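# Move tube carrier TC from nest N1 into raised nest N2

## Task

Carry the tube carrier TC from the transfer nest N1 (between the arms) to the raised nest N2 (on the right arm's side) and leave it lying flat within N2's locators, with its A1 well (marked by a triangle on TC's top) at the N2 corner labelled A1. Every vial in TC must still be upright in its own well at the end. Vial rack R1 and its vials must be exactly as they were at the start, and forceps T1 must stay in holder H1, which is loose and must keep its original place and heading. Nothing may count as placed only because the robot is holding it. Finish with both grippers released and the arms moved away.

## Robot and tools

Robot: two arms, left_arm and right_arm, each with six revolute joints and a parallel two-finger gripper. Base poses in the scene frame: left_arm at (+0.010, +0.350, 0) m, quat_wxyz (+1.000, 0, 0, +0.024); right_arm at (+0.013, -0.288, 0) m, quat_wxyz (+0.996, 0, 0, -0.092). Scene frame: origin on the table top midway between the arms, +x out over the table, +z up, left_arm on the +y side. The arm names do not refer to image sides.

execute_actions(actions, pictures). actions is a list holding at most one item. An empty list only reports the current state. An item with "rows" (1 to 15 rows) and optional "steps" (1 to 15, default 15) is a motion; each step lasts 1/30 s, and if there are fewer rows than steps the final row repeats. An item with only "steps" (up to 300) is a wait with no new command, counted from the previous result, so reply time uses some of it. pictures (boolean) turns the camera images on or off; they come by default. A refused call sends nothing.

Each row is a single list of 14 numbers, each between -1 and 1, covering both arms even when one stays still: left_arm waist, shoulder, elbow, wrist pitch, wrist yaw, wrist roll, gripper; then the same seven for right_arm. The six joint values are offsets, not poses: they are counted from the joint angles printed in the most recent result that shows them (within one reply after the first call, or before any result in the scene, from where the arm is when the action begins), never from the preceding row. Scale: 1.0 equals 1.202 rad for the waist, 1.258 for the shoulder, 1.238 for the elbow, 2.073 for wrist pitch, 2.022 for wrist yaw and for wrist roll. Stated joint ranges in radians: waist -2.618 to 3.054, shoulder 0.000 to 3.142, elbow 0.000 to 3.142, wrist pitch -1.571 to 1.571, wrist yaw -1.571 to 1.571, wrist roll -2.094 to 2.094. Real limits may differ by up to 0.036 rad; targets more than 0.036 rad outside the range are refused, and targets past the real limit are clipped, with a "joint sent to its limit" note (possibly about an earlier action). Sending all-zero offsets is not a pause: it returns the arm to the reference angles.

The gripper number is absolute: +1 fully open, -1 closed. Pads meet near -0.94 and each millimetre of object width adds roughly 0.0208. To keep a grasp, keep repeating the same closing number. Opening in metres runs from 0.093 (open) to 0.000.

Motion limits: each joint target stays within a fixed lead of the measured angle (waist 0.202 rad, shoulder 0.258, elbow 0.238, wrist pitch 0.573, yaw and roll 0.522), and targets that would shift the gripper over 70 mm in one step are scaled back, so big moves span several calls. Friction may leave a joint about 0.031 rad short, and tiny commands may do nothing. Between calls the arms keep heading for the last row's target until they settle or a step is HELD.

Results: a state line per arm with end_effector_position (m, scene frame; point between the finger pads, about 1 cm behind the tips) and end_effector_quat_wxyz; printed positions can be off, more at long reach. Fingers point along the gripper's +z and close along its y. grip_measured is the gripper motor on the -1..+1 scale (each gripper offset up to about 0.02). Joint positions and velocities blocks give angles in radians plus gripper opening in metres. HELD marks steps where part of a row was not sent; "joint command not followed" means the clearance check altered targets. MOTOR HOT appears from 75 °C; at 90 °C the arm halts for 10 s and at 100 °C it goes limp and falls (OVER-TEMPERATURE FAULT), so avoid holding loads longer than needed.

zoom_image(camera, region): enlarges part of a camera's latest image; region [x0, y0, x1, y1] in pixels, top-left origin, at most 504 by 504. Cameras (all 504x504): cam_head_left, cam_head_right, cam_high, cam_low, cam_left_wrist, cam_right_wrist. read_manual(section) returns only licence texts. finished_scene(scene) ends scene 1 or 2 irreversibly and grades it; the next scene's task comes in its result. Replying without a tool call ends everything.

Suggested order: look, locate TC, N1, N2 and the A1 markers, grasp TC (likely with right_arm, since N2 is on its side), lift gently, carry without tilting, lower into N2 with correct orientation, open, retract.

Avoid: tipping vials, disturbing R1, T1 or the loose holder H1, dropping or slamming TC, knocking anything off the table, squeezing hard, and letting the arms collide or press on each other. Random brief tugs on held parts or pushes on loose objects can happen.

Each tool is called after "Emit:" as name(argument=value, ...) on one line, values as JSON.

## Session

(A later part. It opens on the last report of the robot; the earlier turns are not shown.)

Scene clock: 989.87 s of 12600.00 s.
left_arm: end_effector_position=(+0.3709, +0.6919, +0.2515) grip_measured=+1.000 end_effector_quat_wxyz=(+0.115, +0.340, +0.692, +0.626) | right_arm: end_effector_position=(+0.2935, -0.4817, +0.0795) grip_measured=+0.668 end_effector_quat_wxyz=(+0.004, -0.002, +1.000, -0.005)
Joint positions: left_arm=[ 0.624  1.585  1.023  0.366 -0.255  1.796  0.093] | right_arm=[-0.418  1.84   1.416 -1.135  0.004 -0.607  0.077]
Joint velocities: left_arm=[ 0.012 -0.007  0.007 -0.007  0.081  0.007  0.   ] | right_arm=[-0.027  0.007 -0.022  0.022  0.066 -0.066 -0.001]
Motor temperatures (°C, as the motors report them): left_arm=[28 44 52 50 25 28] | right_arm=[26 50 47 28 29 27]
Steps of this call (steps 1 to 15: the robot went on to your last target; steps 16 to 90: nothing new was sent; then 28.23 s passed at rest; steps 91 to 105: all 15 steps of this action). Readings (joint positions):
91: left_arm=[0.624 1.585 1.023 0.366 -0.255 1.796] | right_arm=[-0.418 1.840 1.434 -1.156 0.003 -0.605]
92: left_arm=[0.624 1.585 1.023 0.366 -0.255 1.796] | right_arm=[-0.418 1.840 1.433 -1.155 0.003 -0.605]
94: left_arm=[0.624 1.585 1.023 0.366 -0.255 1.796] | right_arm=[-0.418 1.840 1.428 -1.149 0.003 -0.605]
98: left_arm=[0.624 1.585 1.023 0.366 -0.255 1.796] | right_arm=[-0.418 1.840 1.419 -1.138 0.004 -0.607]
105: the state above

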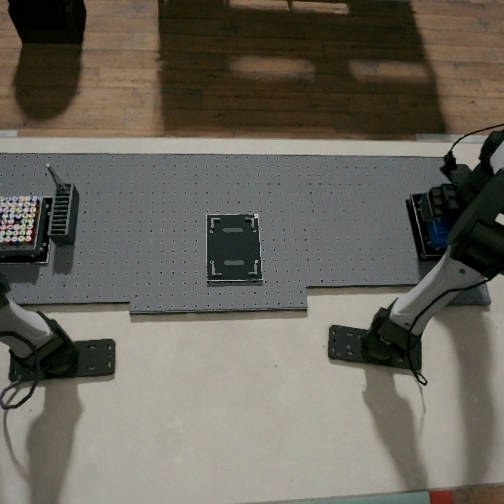

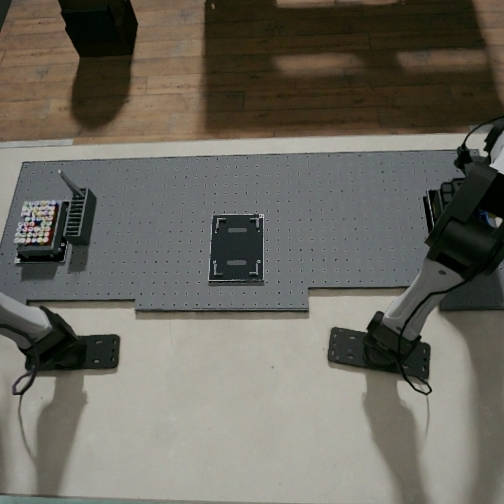

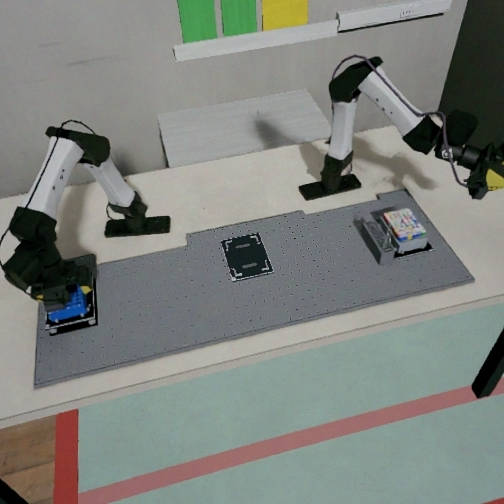

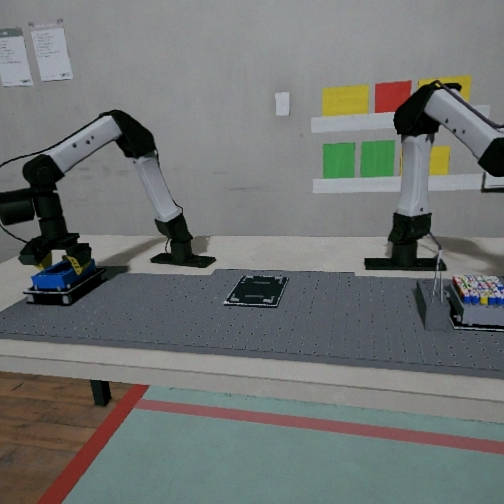

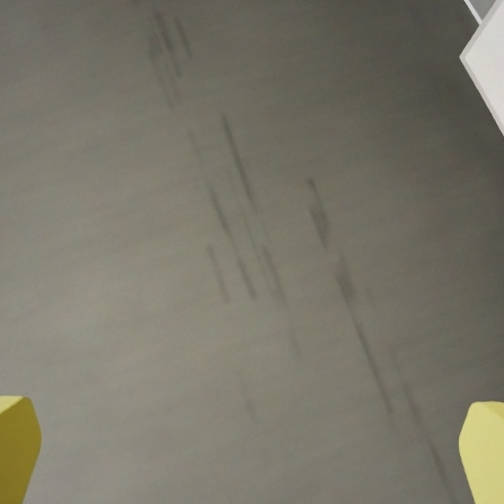

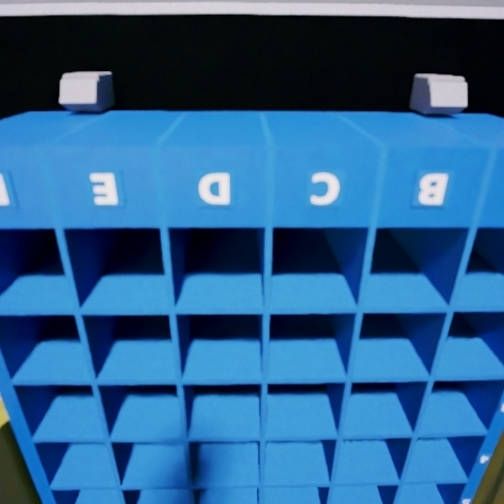

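Emit:
execute_actions(actions=[{"rows": [[0,0,0,0,0,0,1,0,0,-0.018,0,0,0,0.64],[0,0,0,0,0,0,1,0,0,-0.021,0,0,0,0.64],[0,0,0,0,0,0,1,0,0,-0.023,0,0,0,0.64],[0,0,0,0,0,0,1,0,0,-0.025,0,0,0,0.64]], "steps": 12}])

Scene clock: 1003.33 s of 12600.00 s.
left_arm: end_effector_position=(+0.3709, +0.6919, +0.2515) grip_measured=+1.000 end_effector_quat_wxyz=(+0.115, +0.340, +0.692, +0.626) | right_arm: end_effector_position=(+0.2934, -0.4816, +0.0778) grip_measured=+0.668 end_effector_quat_wxyz=(+0.004, -0.003, +1.000, -0.006)
Joint positions: left_arm=[ 0.624  1.585  1.023  0.366 -0.255  1.796  0.093] | right_arm=[-0.418  1.84   1.409 -1.127  0.005 -0.607  0.077]
Joint velocities: left_arm=[-0.027  0.012 -0.002 -0.066 -0.007  0.095  0.   ] | right_arm=[-0.012  0.002  0.012 -0.022 -0.022  0.037 -0.001]
Motor temperatures (°C, as the motors report them): left_arm=[28 44 53 50 25 28] | right_arm=[26 50 46 28 29 27]
Steps of this call (steps 1 to 15: the robot went on to your last target; steps 16 to 90: nothing new was sent; then 10.07 s passed at rest; steps 91 to 102: all 12 steps of this action). Readings (joint positions):
91: left_arm=[0.624 1.585 1.023 0.366 -0.255 1.796] | right_arm=[-0.418 1.840 1.416 -1.134 0.004 -0.607]
92: left_arm=[0.624 1.585 1.023 0.366 -0.255 1.796] | right_arm=[-0.418 1.840 1.415 -1.134 0.004 -0.607]
94: left_arm=[0.624 1.585 1.023 0.366 -0.255 1.796] | right_arm=[-0.418 1.840 1.410 -1.128 0.004 -0.607]
98: left_arm=[0.624 1.585 1.023 0.366 -0.255 1.796] | right_arm=[-0.418 1.840 1.409 -1.127 0.005 -0.607]
102: the state above

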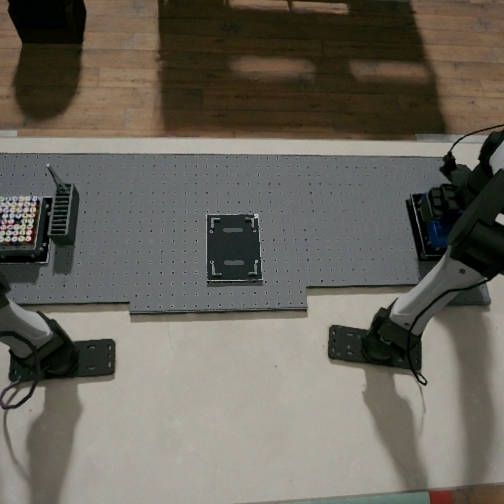

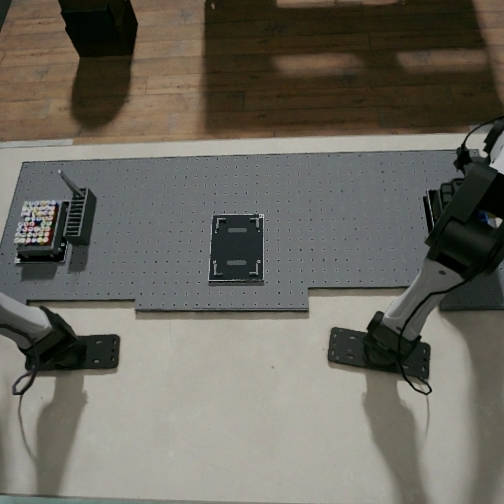

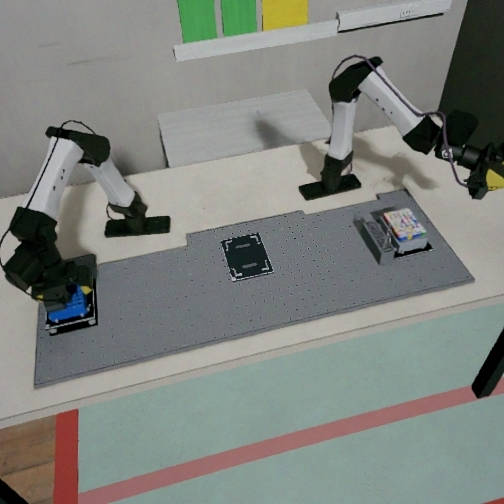

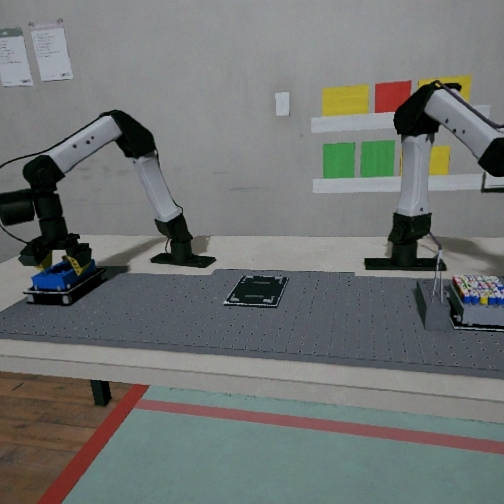

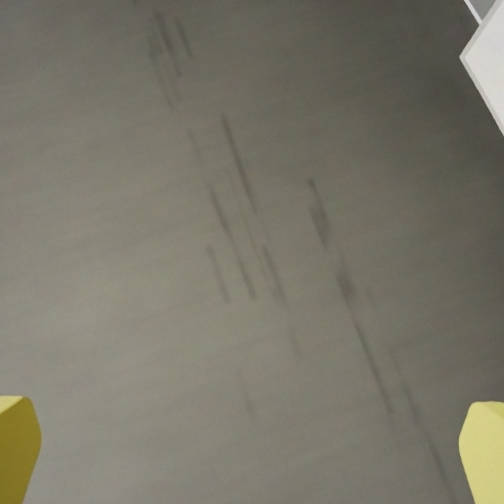

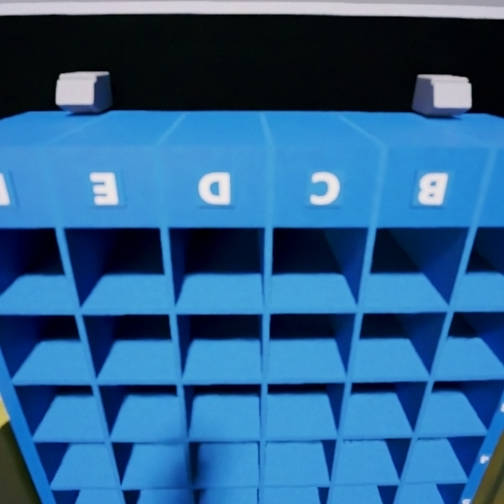

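Emit:
execute_actions(actions=[{"rows": [[0,0,0,0,0,0,1,0,0,-0.018,0,0,0,0.64],[0,0,0,0,0,0,1,0,0,-0.021,0,0,0,0.64],[0,0,0,0,0,0,1,0,0,-0.023,0,0,0,0.64],[0,0,0,0,0,0,1,0,0,-0.025,0,0,0,0.64]], "steps": 12}])

Emit:
zoom_image(camera="cam_low", region=[0, 230, 130, 320])

Scene clock: 1013.60 s of 12600.00 s.
left_arm: end_effector_position=(+0.3709, +0.6919, +0.2515) grip_measured=+1.000 end_effector_quat_wxyz=(+0.115, +0.340, +0.692, +0.626) | right_arm: end_effector_position=(+0.2934, -0.4816, +0.0778) grip_measured=+0.668 end_effector_quat_wxyz=(+0.004, -0.003, +1.000, -0.006)
Joint positions: left_arm=[ 0.624  1.585  1.023  0.366 -0.255  1.796  0.093] | right_arm=[-0.418  1.84   1.409 -1.127  0.005 -0.607  0.077]
Joint velocities: left_arm=[ 0.012  0.002  0.017  0.037 -0.051  0.037  0.   ] | right_arm=[ 0.002  0.002 -0.002 -0.022 -0.037 -0.139 -0.   ]
Motor temperatures (°C, as the motors report them): left_arm=[28 44 53 50 25 28] | right_arm=[26 50 45 28 29 27]
Steps of this call (steps 1 to 15: the robot went on to your last target; steps 16 to 90: nothing new was sent; then 6.87 s passed at rest; steps 91 to 102: all 12 steps of this action). Readings (joint positions):
91: left_arm=[0.624 1.585 1.023 0.366 -0.255 1.796] | right_arm=[-0.418 1.840 1.409 -1.127 0.005 -0.607]
92: left_arm=[0.624 1.585 1.023 0.366 -0.255 1.796] | right_arm=[-0.418 1.840 1.409 -1.127 0.005 -0.607]
94: left_arm=[0.624 1.585 1.023 0.366 -0.255 1.796] | right_arm=[-0.418 1.840 1.409 -1.127 0.005 -0.607]
98: left_arm=[0.624 1.585 1.023 0.366 -0.255 1.796] | right_arm=[-0.418 1.840 1.409 -1.127 0.005 -0.607]
102: the state above

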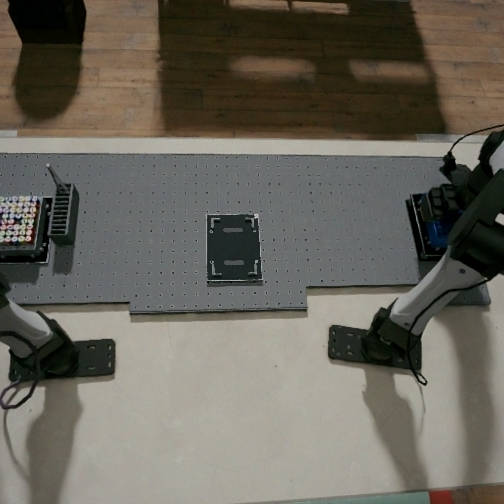

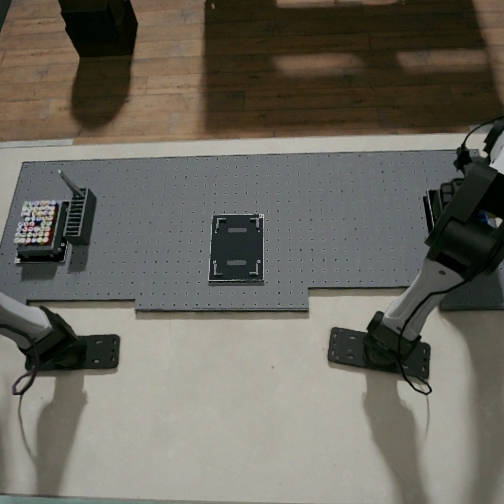

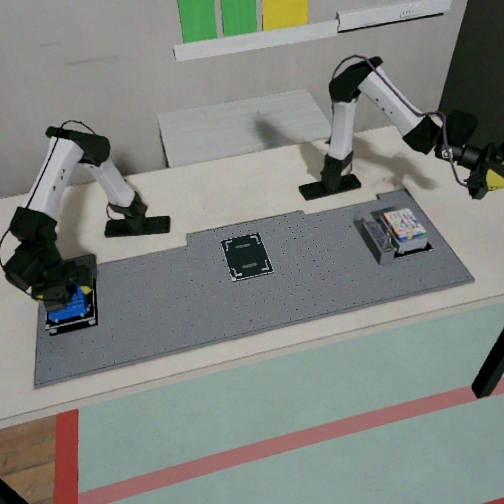

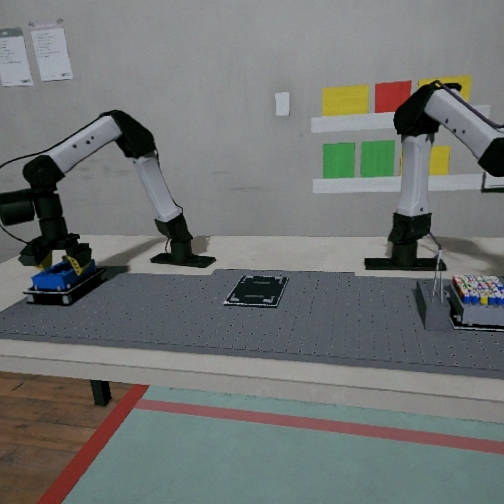

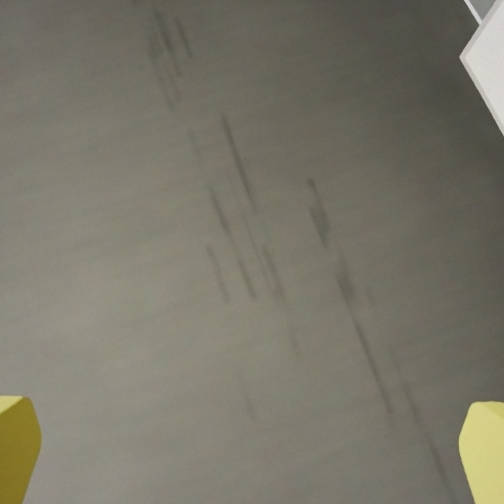

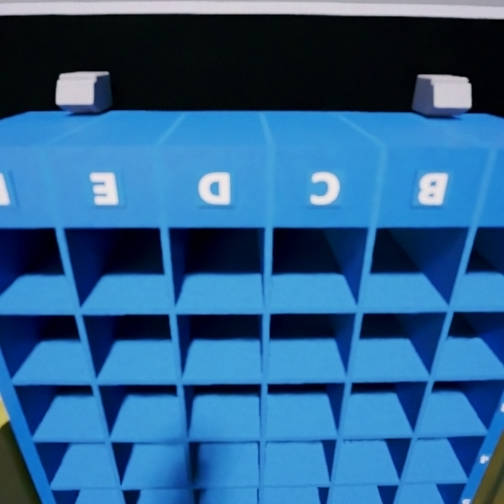

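Region (0, 230, 130, 320) of cam_low's 504x504 image, scaled by 3.877, with more detail than that image has; it fills the top 349 rows of this view, and the rest is white.

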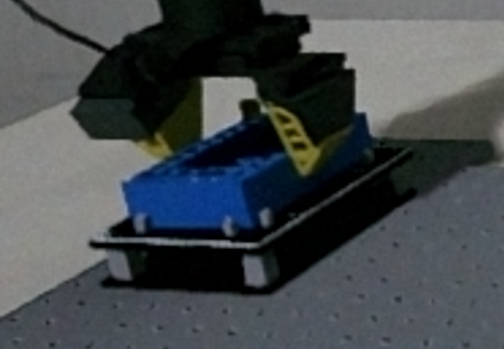

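Emit:
execute_actions(actions=[{"rows": [[0,0,0,0,0,0,1,0,0,0,0,0,0,0.68],[0,0,0,0,0,0,1,0,0,0,0,0,0,0.72],[0,0,0,0,0,0,1,0,0,0,0,0,0,0.76],[0,0,0,0,0,0,1,0,0,0,0,0,0,0.80],[0,0,0,0,0,0,1,0,0,0,0,0,0,0.84],[0,0,0,0,0,0,1,0,0,0,0,0,0,0.88],[0,0,0,0,0,0,1,0,0,0,0,0,0,0.92],[0,0,0,0,0,0,1,0,0,0,0,0,0,0.96],[0,0,0,0,0,0,1,0,0,0,0,0,0,1.0]], "steps": 15}])

Emit:
zoom_image(camera="cam_low", region=[0, 230, 130, 320])

Scene clock: 1024.13 s of 12600.00 s.
left_arm: end_effector_position=(+0.3709, +0.6919, +0.2515) grip_measured=+1.000 end_effector_quat_wxyz=(+0.115, +0.340, +0.692, +0.626) | right_arm: end_effector_position=(+0.2934, -0.4816, +0.0778) grip_measured=+0.987 end_effector_quat_wxyz=(+0.004, -0.003, +1.000, -0.006)
Joint positions: left_arm=[ 0.624  1.585  1.023  0.366 -0.255  1.796  0.093] | right_arm=[-0.418  1.84   1.409 -1.127  0.005 -0.607  0.093]
Joint velocities: left_arm=[ 0.007 -0.002 -0.002  0.007 -0.037 -0.051  0.   ] | right_arm=[-0.017 -0.012  0.002  0.007  0.007  0.007 -0.   ]
Motor temperatures (°C, as the motors report them): left_arm=[28 44 53 50 25 28] | right_arm=[26 50 44 28 29 27]
Steps of this call (steps 1 to 15: the robot went on to your last target; steps 16 to 90: nothing new was sent; then 7.03 s passed at rest; steps 91 to 105: all 15 steps of this action). Readings (joint positions):
91: left_arm=[0.624 1.585 1.023 0.366 -0.255 1.796] | right_arm=[-0.418 1.840 1.409 -1.127 0.005 -0.607]
92: left_arm=[0.624 1.585 1.023 0.366 -0.255 1.796] | right_arm=[-0.418 1.840 1.409 -1.127 0.005 -0.607]
94: left_arm=[0.624 1.585 1.023 0.366 -0.255 1.796] | right_arm=[-0.418 1.840 1.409 -1.127 0.005 -0.607]
98: left_arm=[0.624 1.585 1.023 0.366 -0.255 1.796] | right_arm=[-0.418 1.840 1.409 -1.127 0.005 -0.607]
105: the state above

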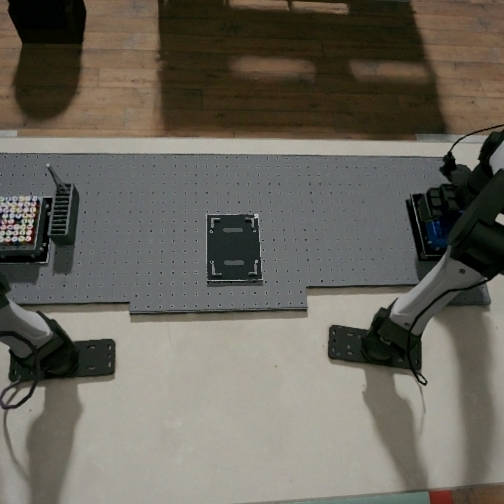

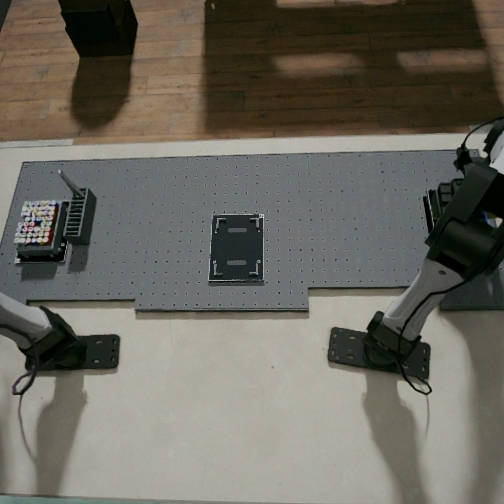

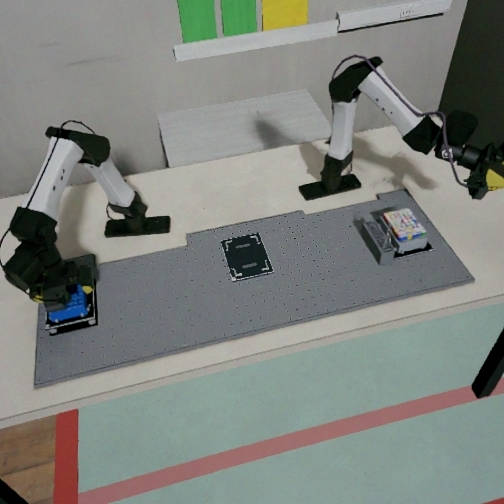

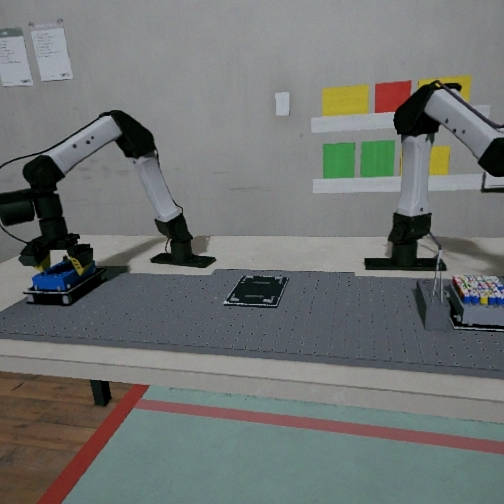

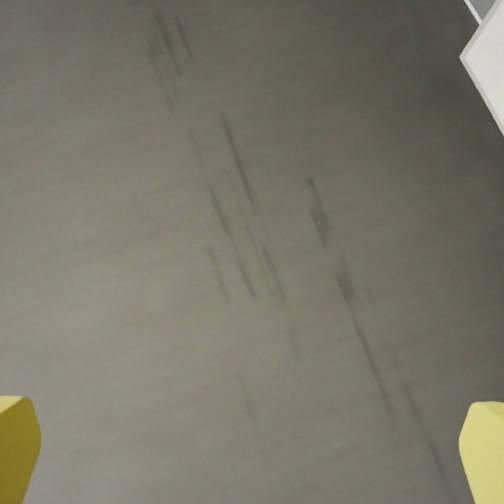

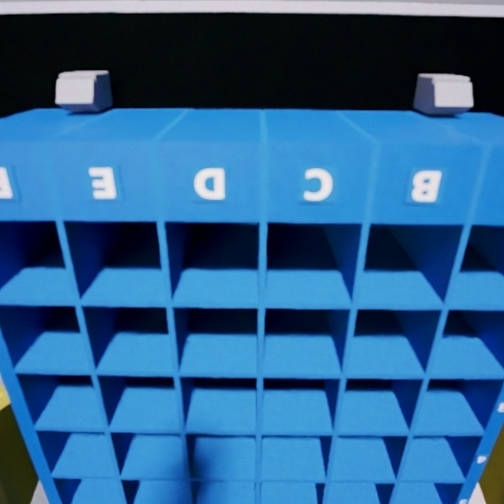

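Region (0, 230, 130, 320) of cam_low's 504x504 image, scaled by 3.877, with more detail than that image has; it fills the top 349 rows of this view, and the rest is white.

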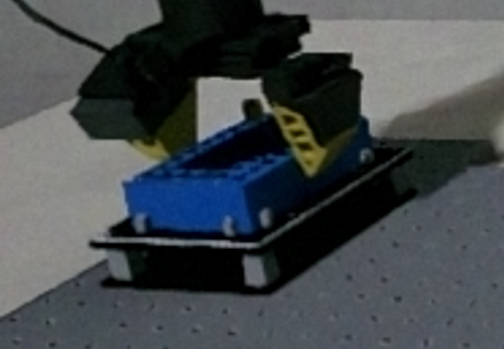

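Emit:
execute_actions(actions=[{"rows": [[0,0,0,0,0,0,1,0,0,0.03,-0.02,0,0,1],[0,0,0,0,0,0,1,0,0,0.05,-0.032,0,0,1],[0,0,0,0,0,0,1,0,0,0.07,-0.044,0,0,1],[0,0,0,0,0,0,1,0,0,0.09,-0.056,0,0,1],[0,0,0,0,0,0,1,0,0,0.11,-0.068,0,0,1],[0,0,0,0,0,0,1,0,0,0.13,-0.08,0,0,1],[0,0,0,0,0,0,1,0,0,0.15,-0.092,0,0,1],[0,0,0,0,0,0,1,0,0,0.17,-0.104,0,0,1],[0,0,0,0,0,0,1,0,0,0.19,-0.116,0,0,1],[0,0,0,0,0,0,1,0,0,0.21,-0.128,0,0,1],[0,0,0,0,0,0,1,0,0,0.23,-0.14,0,0,1],[0,0,0,0,0,0,1,0,0,0.25,-0.15,0,0,1],[0,0,0,0,0,0,1,0,0,0.27,-0.16,0,0,1]], "steps": 15}])

Scene clock: 1036.17 s of 12600.00 s.
left_arm: end_effector_position=(+0.3709, +0.6919, +0.2515) grip_measured=+1.000 end_effector_quat_wxyz=(+0.115, +0.340, +0.692, +0.626) | right_arm: end_effector_position=(+0.3071, -0.4911, +0.1563) grip_measured=+0.987 end_effector_quat_wxyz=(+0.028, -0.003, +0.999, -0.022)
Joint positions: left_arm=[ 0.624  1.585  1.023  0.366 -0.255  1.796  0.093] | right_arm=[-0.418  1.84   1.719 -1.379  0.005 -0.607  0.093]
Joint velocities: left_arm=[ 0.017 -0.022  0.017 -0.051 -0.007 -0.051  0.   ] | right_arm=[-0.007 -0.002  0.335 -0.403 -0.081 -0.037 -0.001]
Motor temperatures (°C, as the motors report them): left_arm=[28 44 53 50 25 28] | right_arm=[26 50 45 28 29 27]
Steps of this call (steps 1 to 15: the robot went on to your last target; steps 16 to 90: nothing new was sent; then 8.53 s passed at rest; steps 91 to 105: all 15 steps of this action). Readings (joint positions):
91: left_arm=[0.624 1.585 1.023 0.366 -0.255 1.796] | right_arm=[-0.418 1.840 1.412 -1.130 0.005 -0.607]
92: left_arm=[0.624 1.585 1.023 0.366 -0.255 1.796] | right_arm=[-0.418 1.840 1.419 -1.141 0.005 -0.607]
94: left_arm=[0.624 1.585 1.023 0.366 -0.255 1.796] | right_arm=[-0.418 1.840 1.455 -1.172 0.005 -0.607]
98: left_arm=[0.624 1.585 1.023 0.366 -0.255 1.796] | right_arm=[-0.418 1.840 1.559 -1.241 0.005 -0.607]
105: the state above

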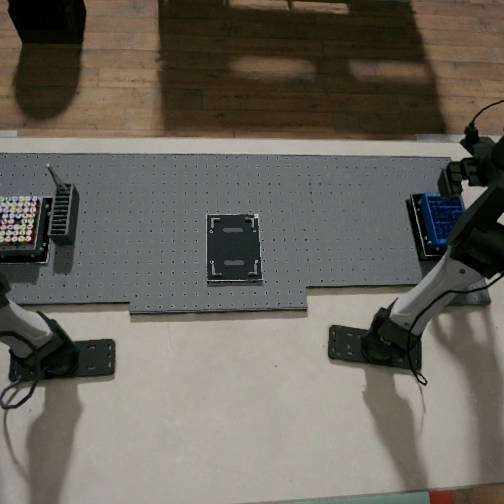

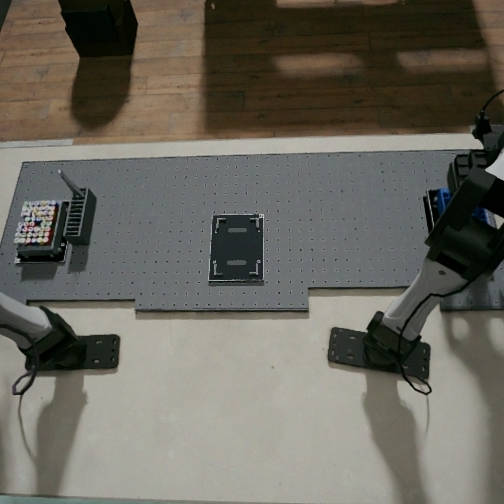

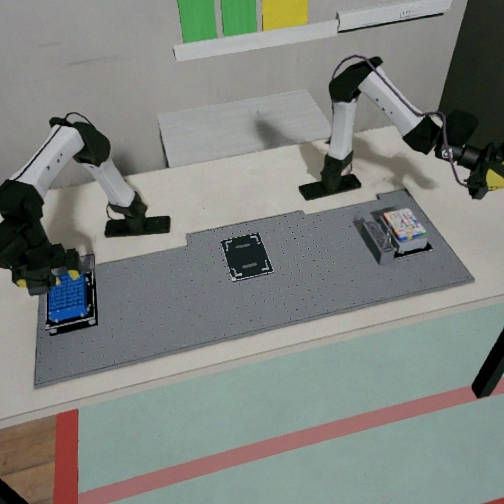

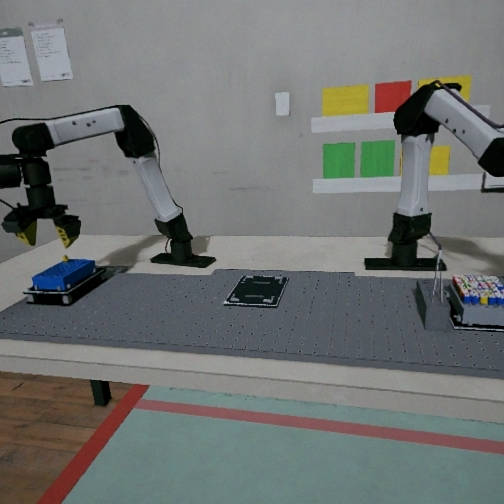

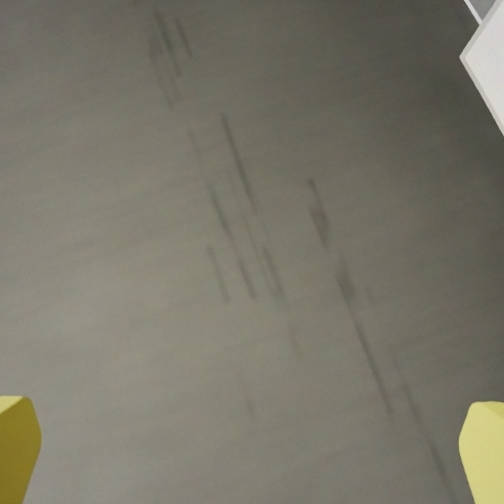

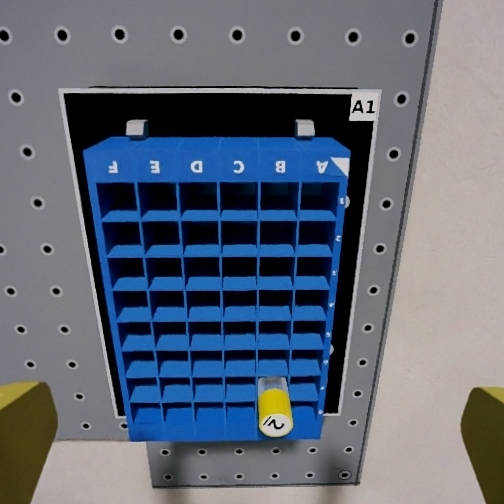

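Emit:
execute_actions(actions=[{"rows": [[0,0,0,0,0,0,1,0,-0.05,0.02,0,0,0,1],[0,0,0,0,0,0,1,0,-0.10,0.04,0,0,0,1],[0,0,0,0,0,0,1,0,-0.15,0.06,0,0,0,1],[0,0,0,0,0,0,1,0,-0.20,0.08,0,0,0,1],[0,0,0,0,0,0,1,0,-0.25,0.10,0,0,0,1],[0,0,0,0,0,0,1,0,-0.30,0.10,0,0,0,1]], "steps": 15}])

Emit:
zoom_image(camera="cam_low", region=[0, 230, 130, 320])

Emit:
zoom_image(camera="cam_high", region=[20, 250, 130, 350])

Scene clock: 1042.70 s of 12600.00 s.
left_arm: end_effector_position=(+0.3709, +0.6919, +0.2515) grip_measured=+1.000 end_effector_quat_wxyz=(+0.115, +0.340, +0.692, +0.626) | right_arm: end_effector_position=(+0.2756, -0.4694, +0.3315) grip_measured=+0.988 end_effector_quat_wxyz=(+0.246, -0.002, +0.954, -0.172)
Joint positions: left_arm=[ 0.624  1.585  1.023  0.366 -0.255  1.796  0.093] | right_arm=[-0.418  1.426  1.85  -1.385  0.005 -0.607  0.093]
Joint velocities: left_arm=[-0.007 -0.002 -0.002 -0.037 -0.022  0.007  0.   ] | right_arm=[-0.012  0.046  0.012 -0.051 -0.022 -0.037 -0.   ]
Motor temperatures (°C, as the motors report them): left_arm=[28 44 53 50 25 28] | right_arm=[26 50 45 28 29 27]
Steps of this call (steps 1 to 30: the robot went on to your last target; steps 31 to 90: nothing new was sent; then 3.03 s passed at rest; steps 91 to 105: all 15 steps of this action). Readings (joint positions):
91: left_arm=[0.624 1.585 1.023 0.366 -0.255 1.796] | right_arm=[-0.418 1.836 1.729 -1.440 0.005 -0.607]
92: left_arm=[0.624 1.585 1.023 0.366 -0.255 1.796] | right_arm=[-0.418 1.825 1.729 -1.429 0.005 -0.607]
94: left_arm=[0.624 1.585 1.023 0.366 -0.255 1.796] | right_arm=[-0.418 1.774 1.738 -1.414 0.005 -0.607]
98: left_arm=[0.624 1.585 1.023 0.366 -0.255 1.796] | right_arm=[-0.418 1.601 1.790 -1.396 0.005 -0.607]
105: the state above

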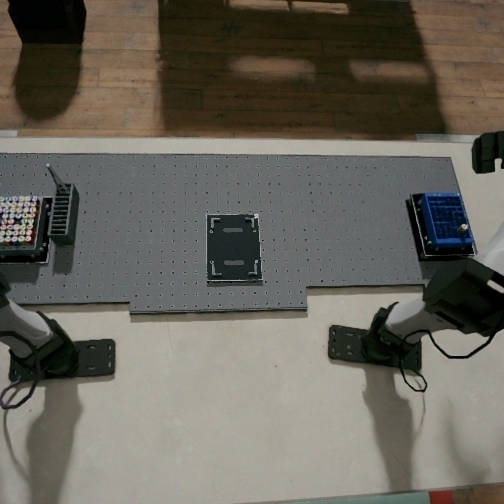

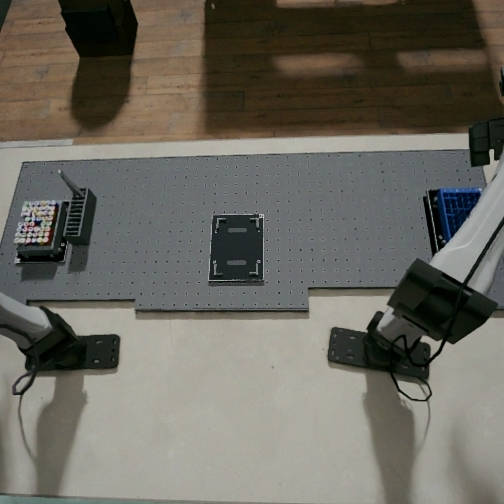

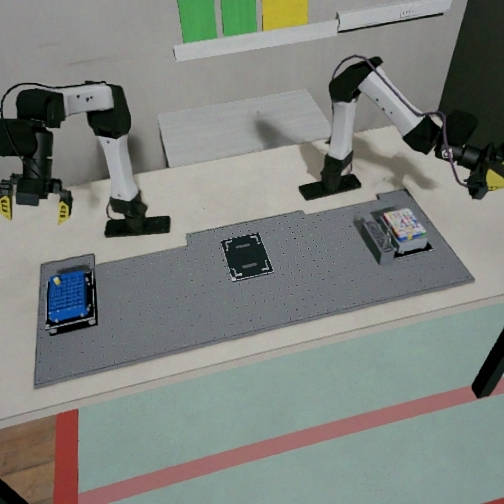

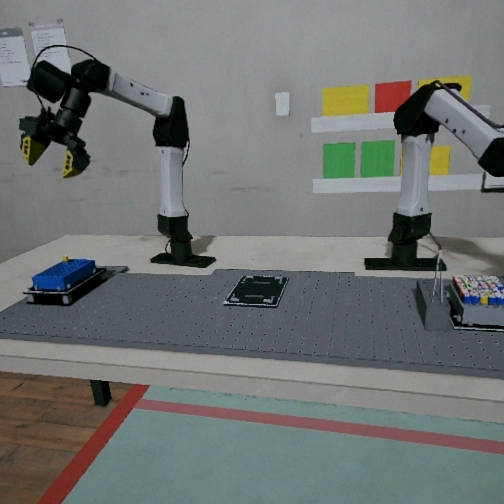

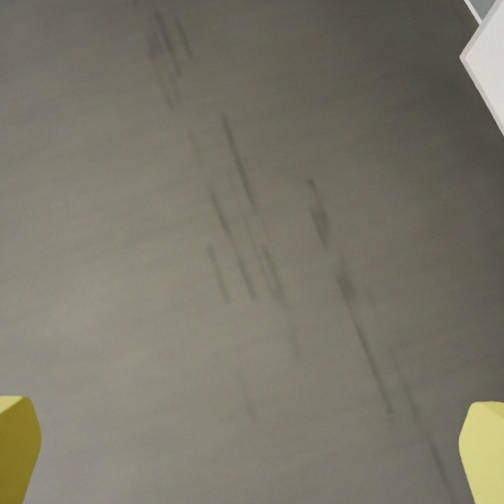

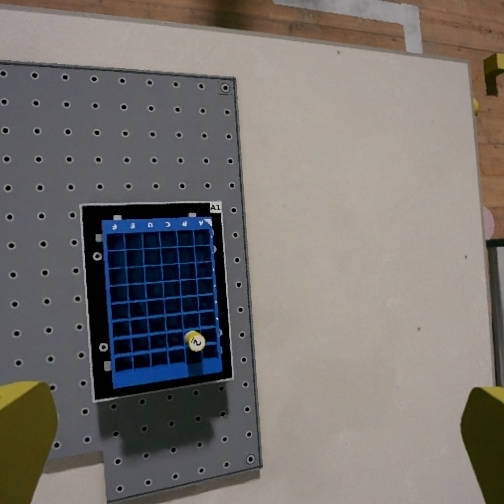

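Region (0, 230, 130, 320) of cam_low's 504x504 image, scaled by 3.877, with more detail than that image has; it fills the top 349 rows of this view, and the rest is white.

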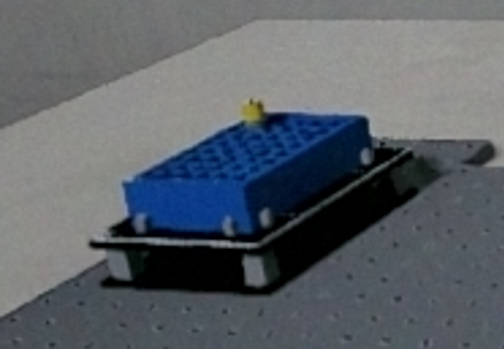

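Region (20, 250, 130, 350) of cam_high's 504x504 image, scaled by 4.582, with more detail than that image has; it fills the top 458 rows of this view, and the rest is white.

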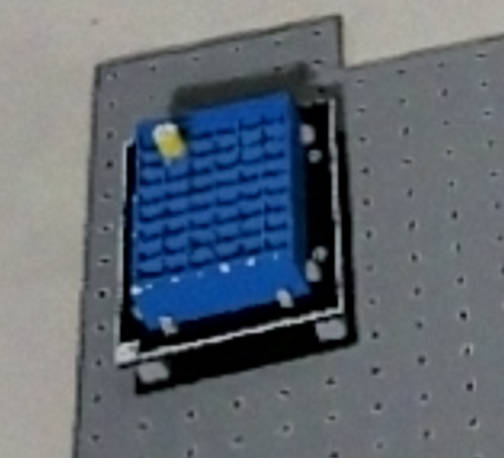

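Emit:
zoom_image(camera="cam_right_wrist", region=[60, 190, 260, 410])

Region (60, 190, 260, 410) of cam_right_wrist's 504x504 image, scaled by 2.291, with more detail than that image has; it fills the left 458 columns of this view, and the rest is white.

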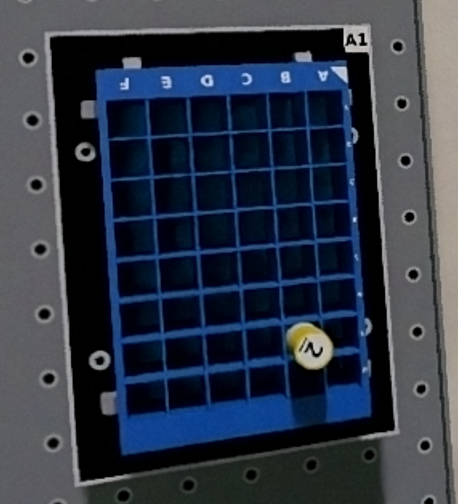

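The carrier sits inside the locators, with A1 at N2's A1 mark and the vial still standing.

Emit:
finished_scene(scene=2)

The scene is finished: the task was done.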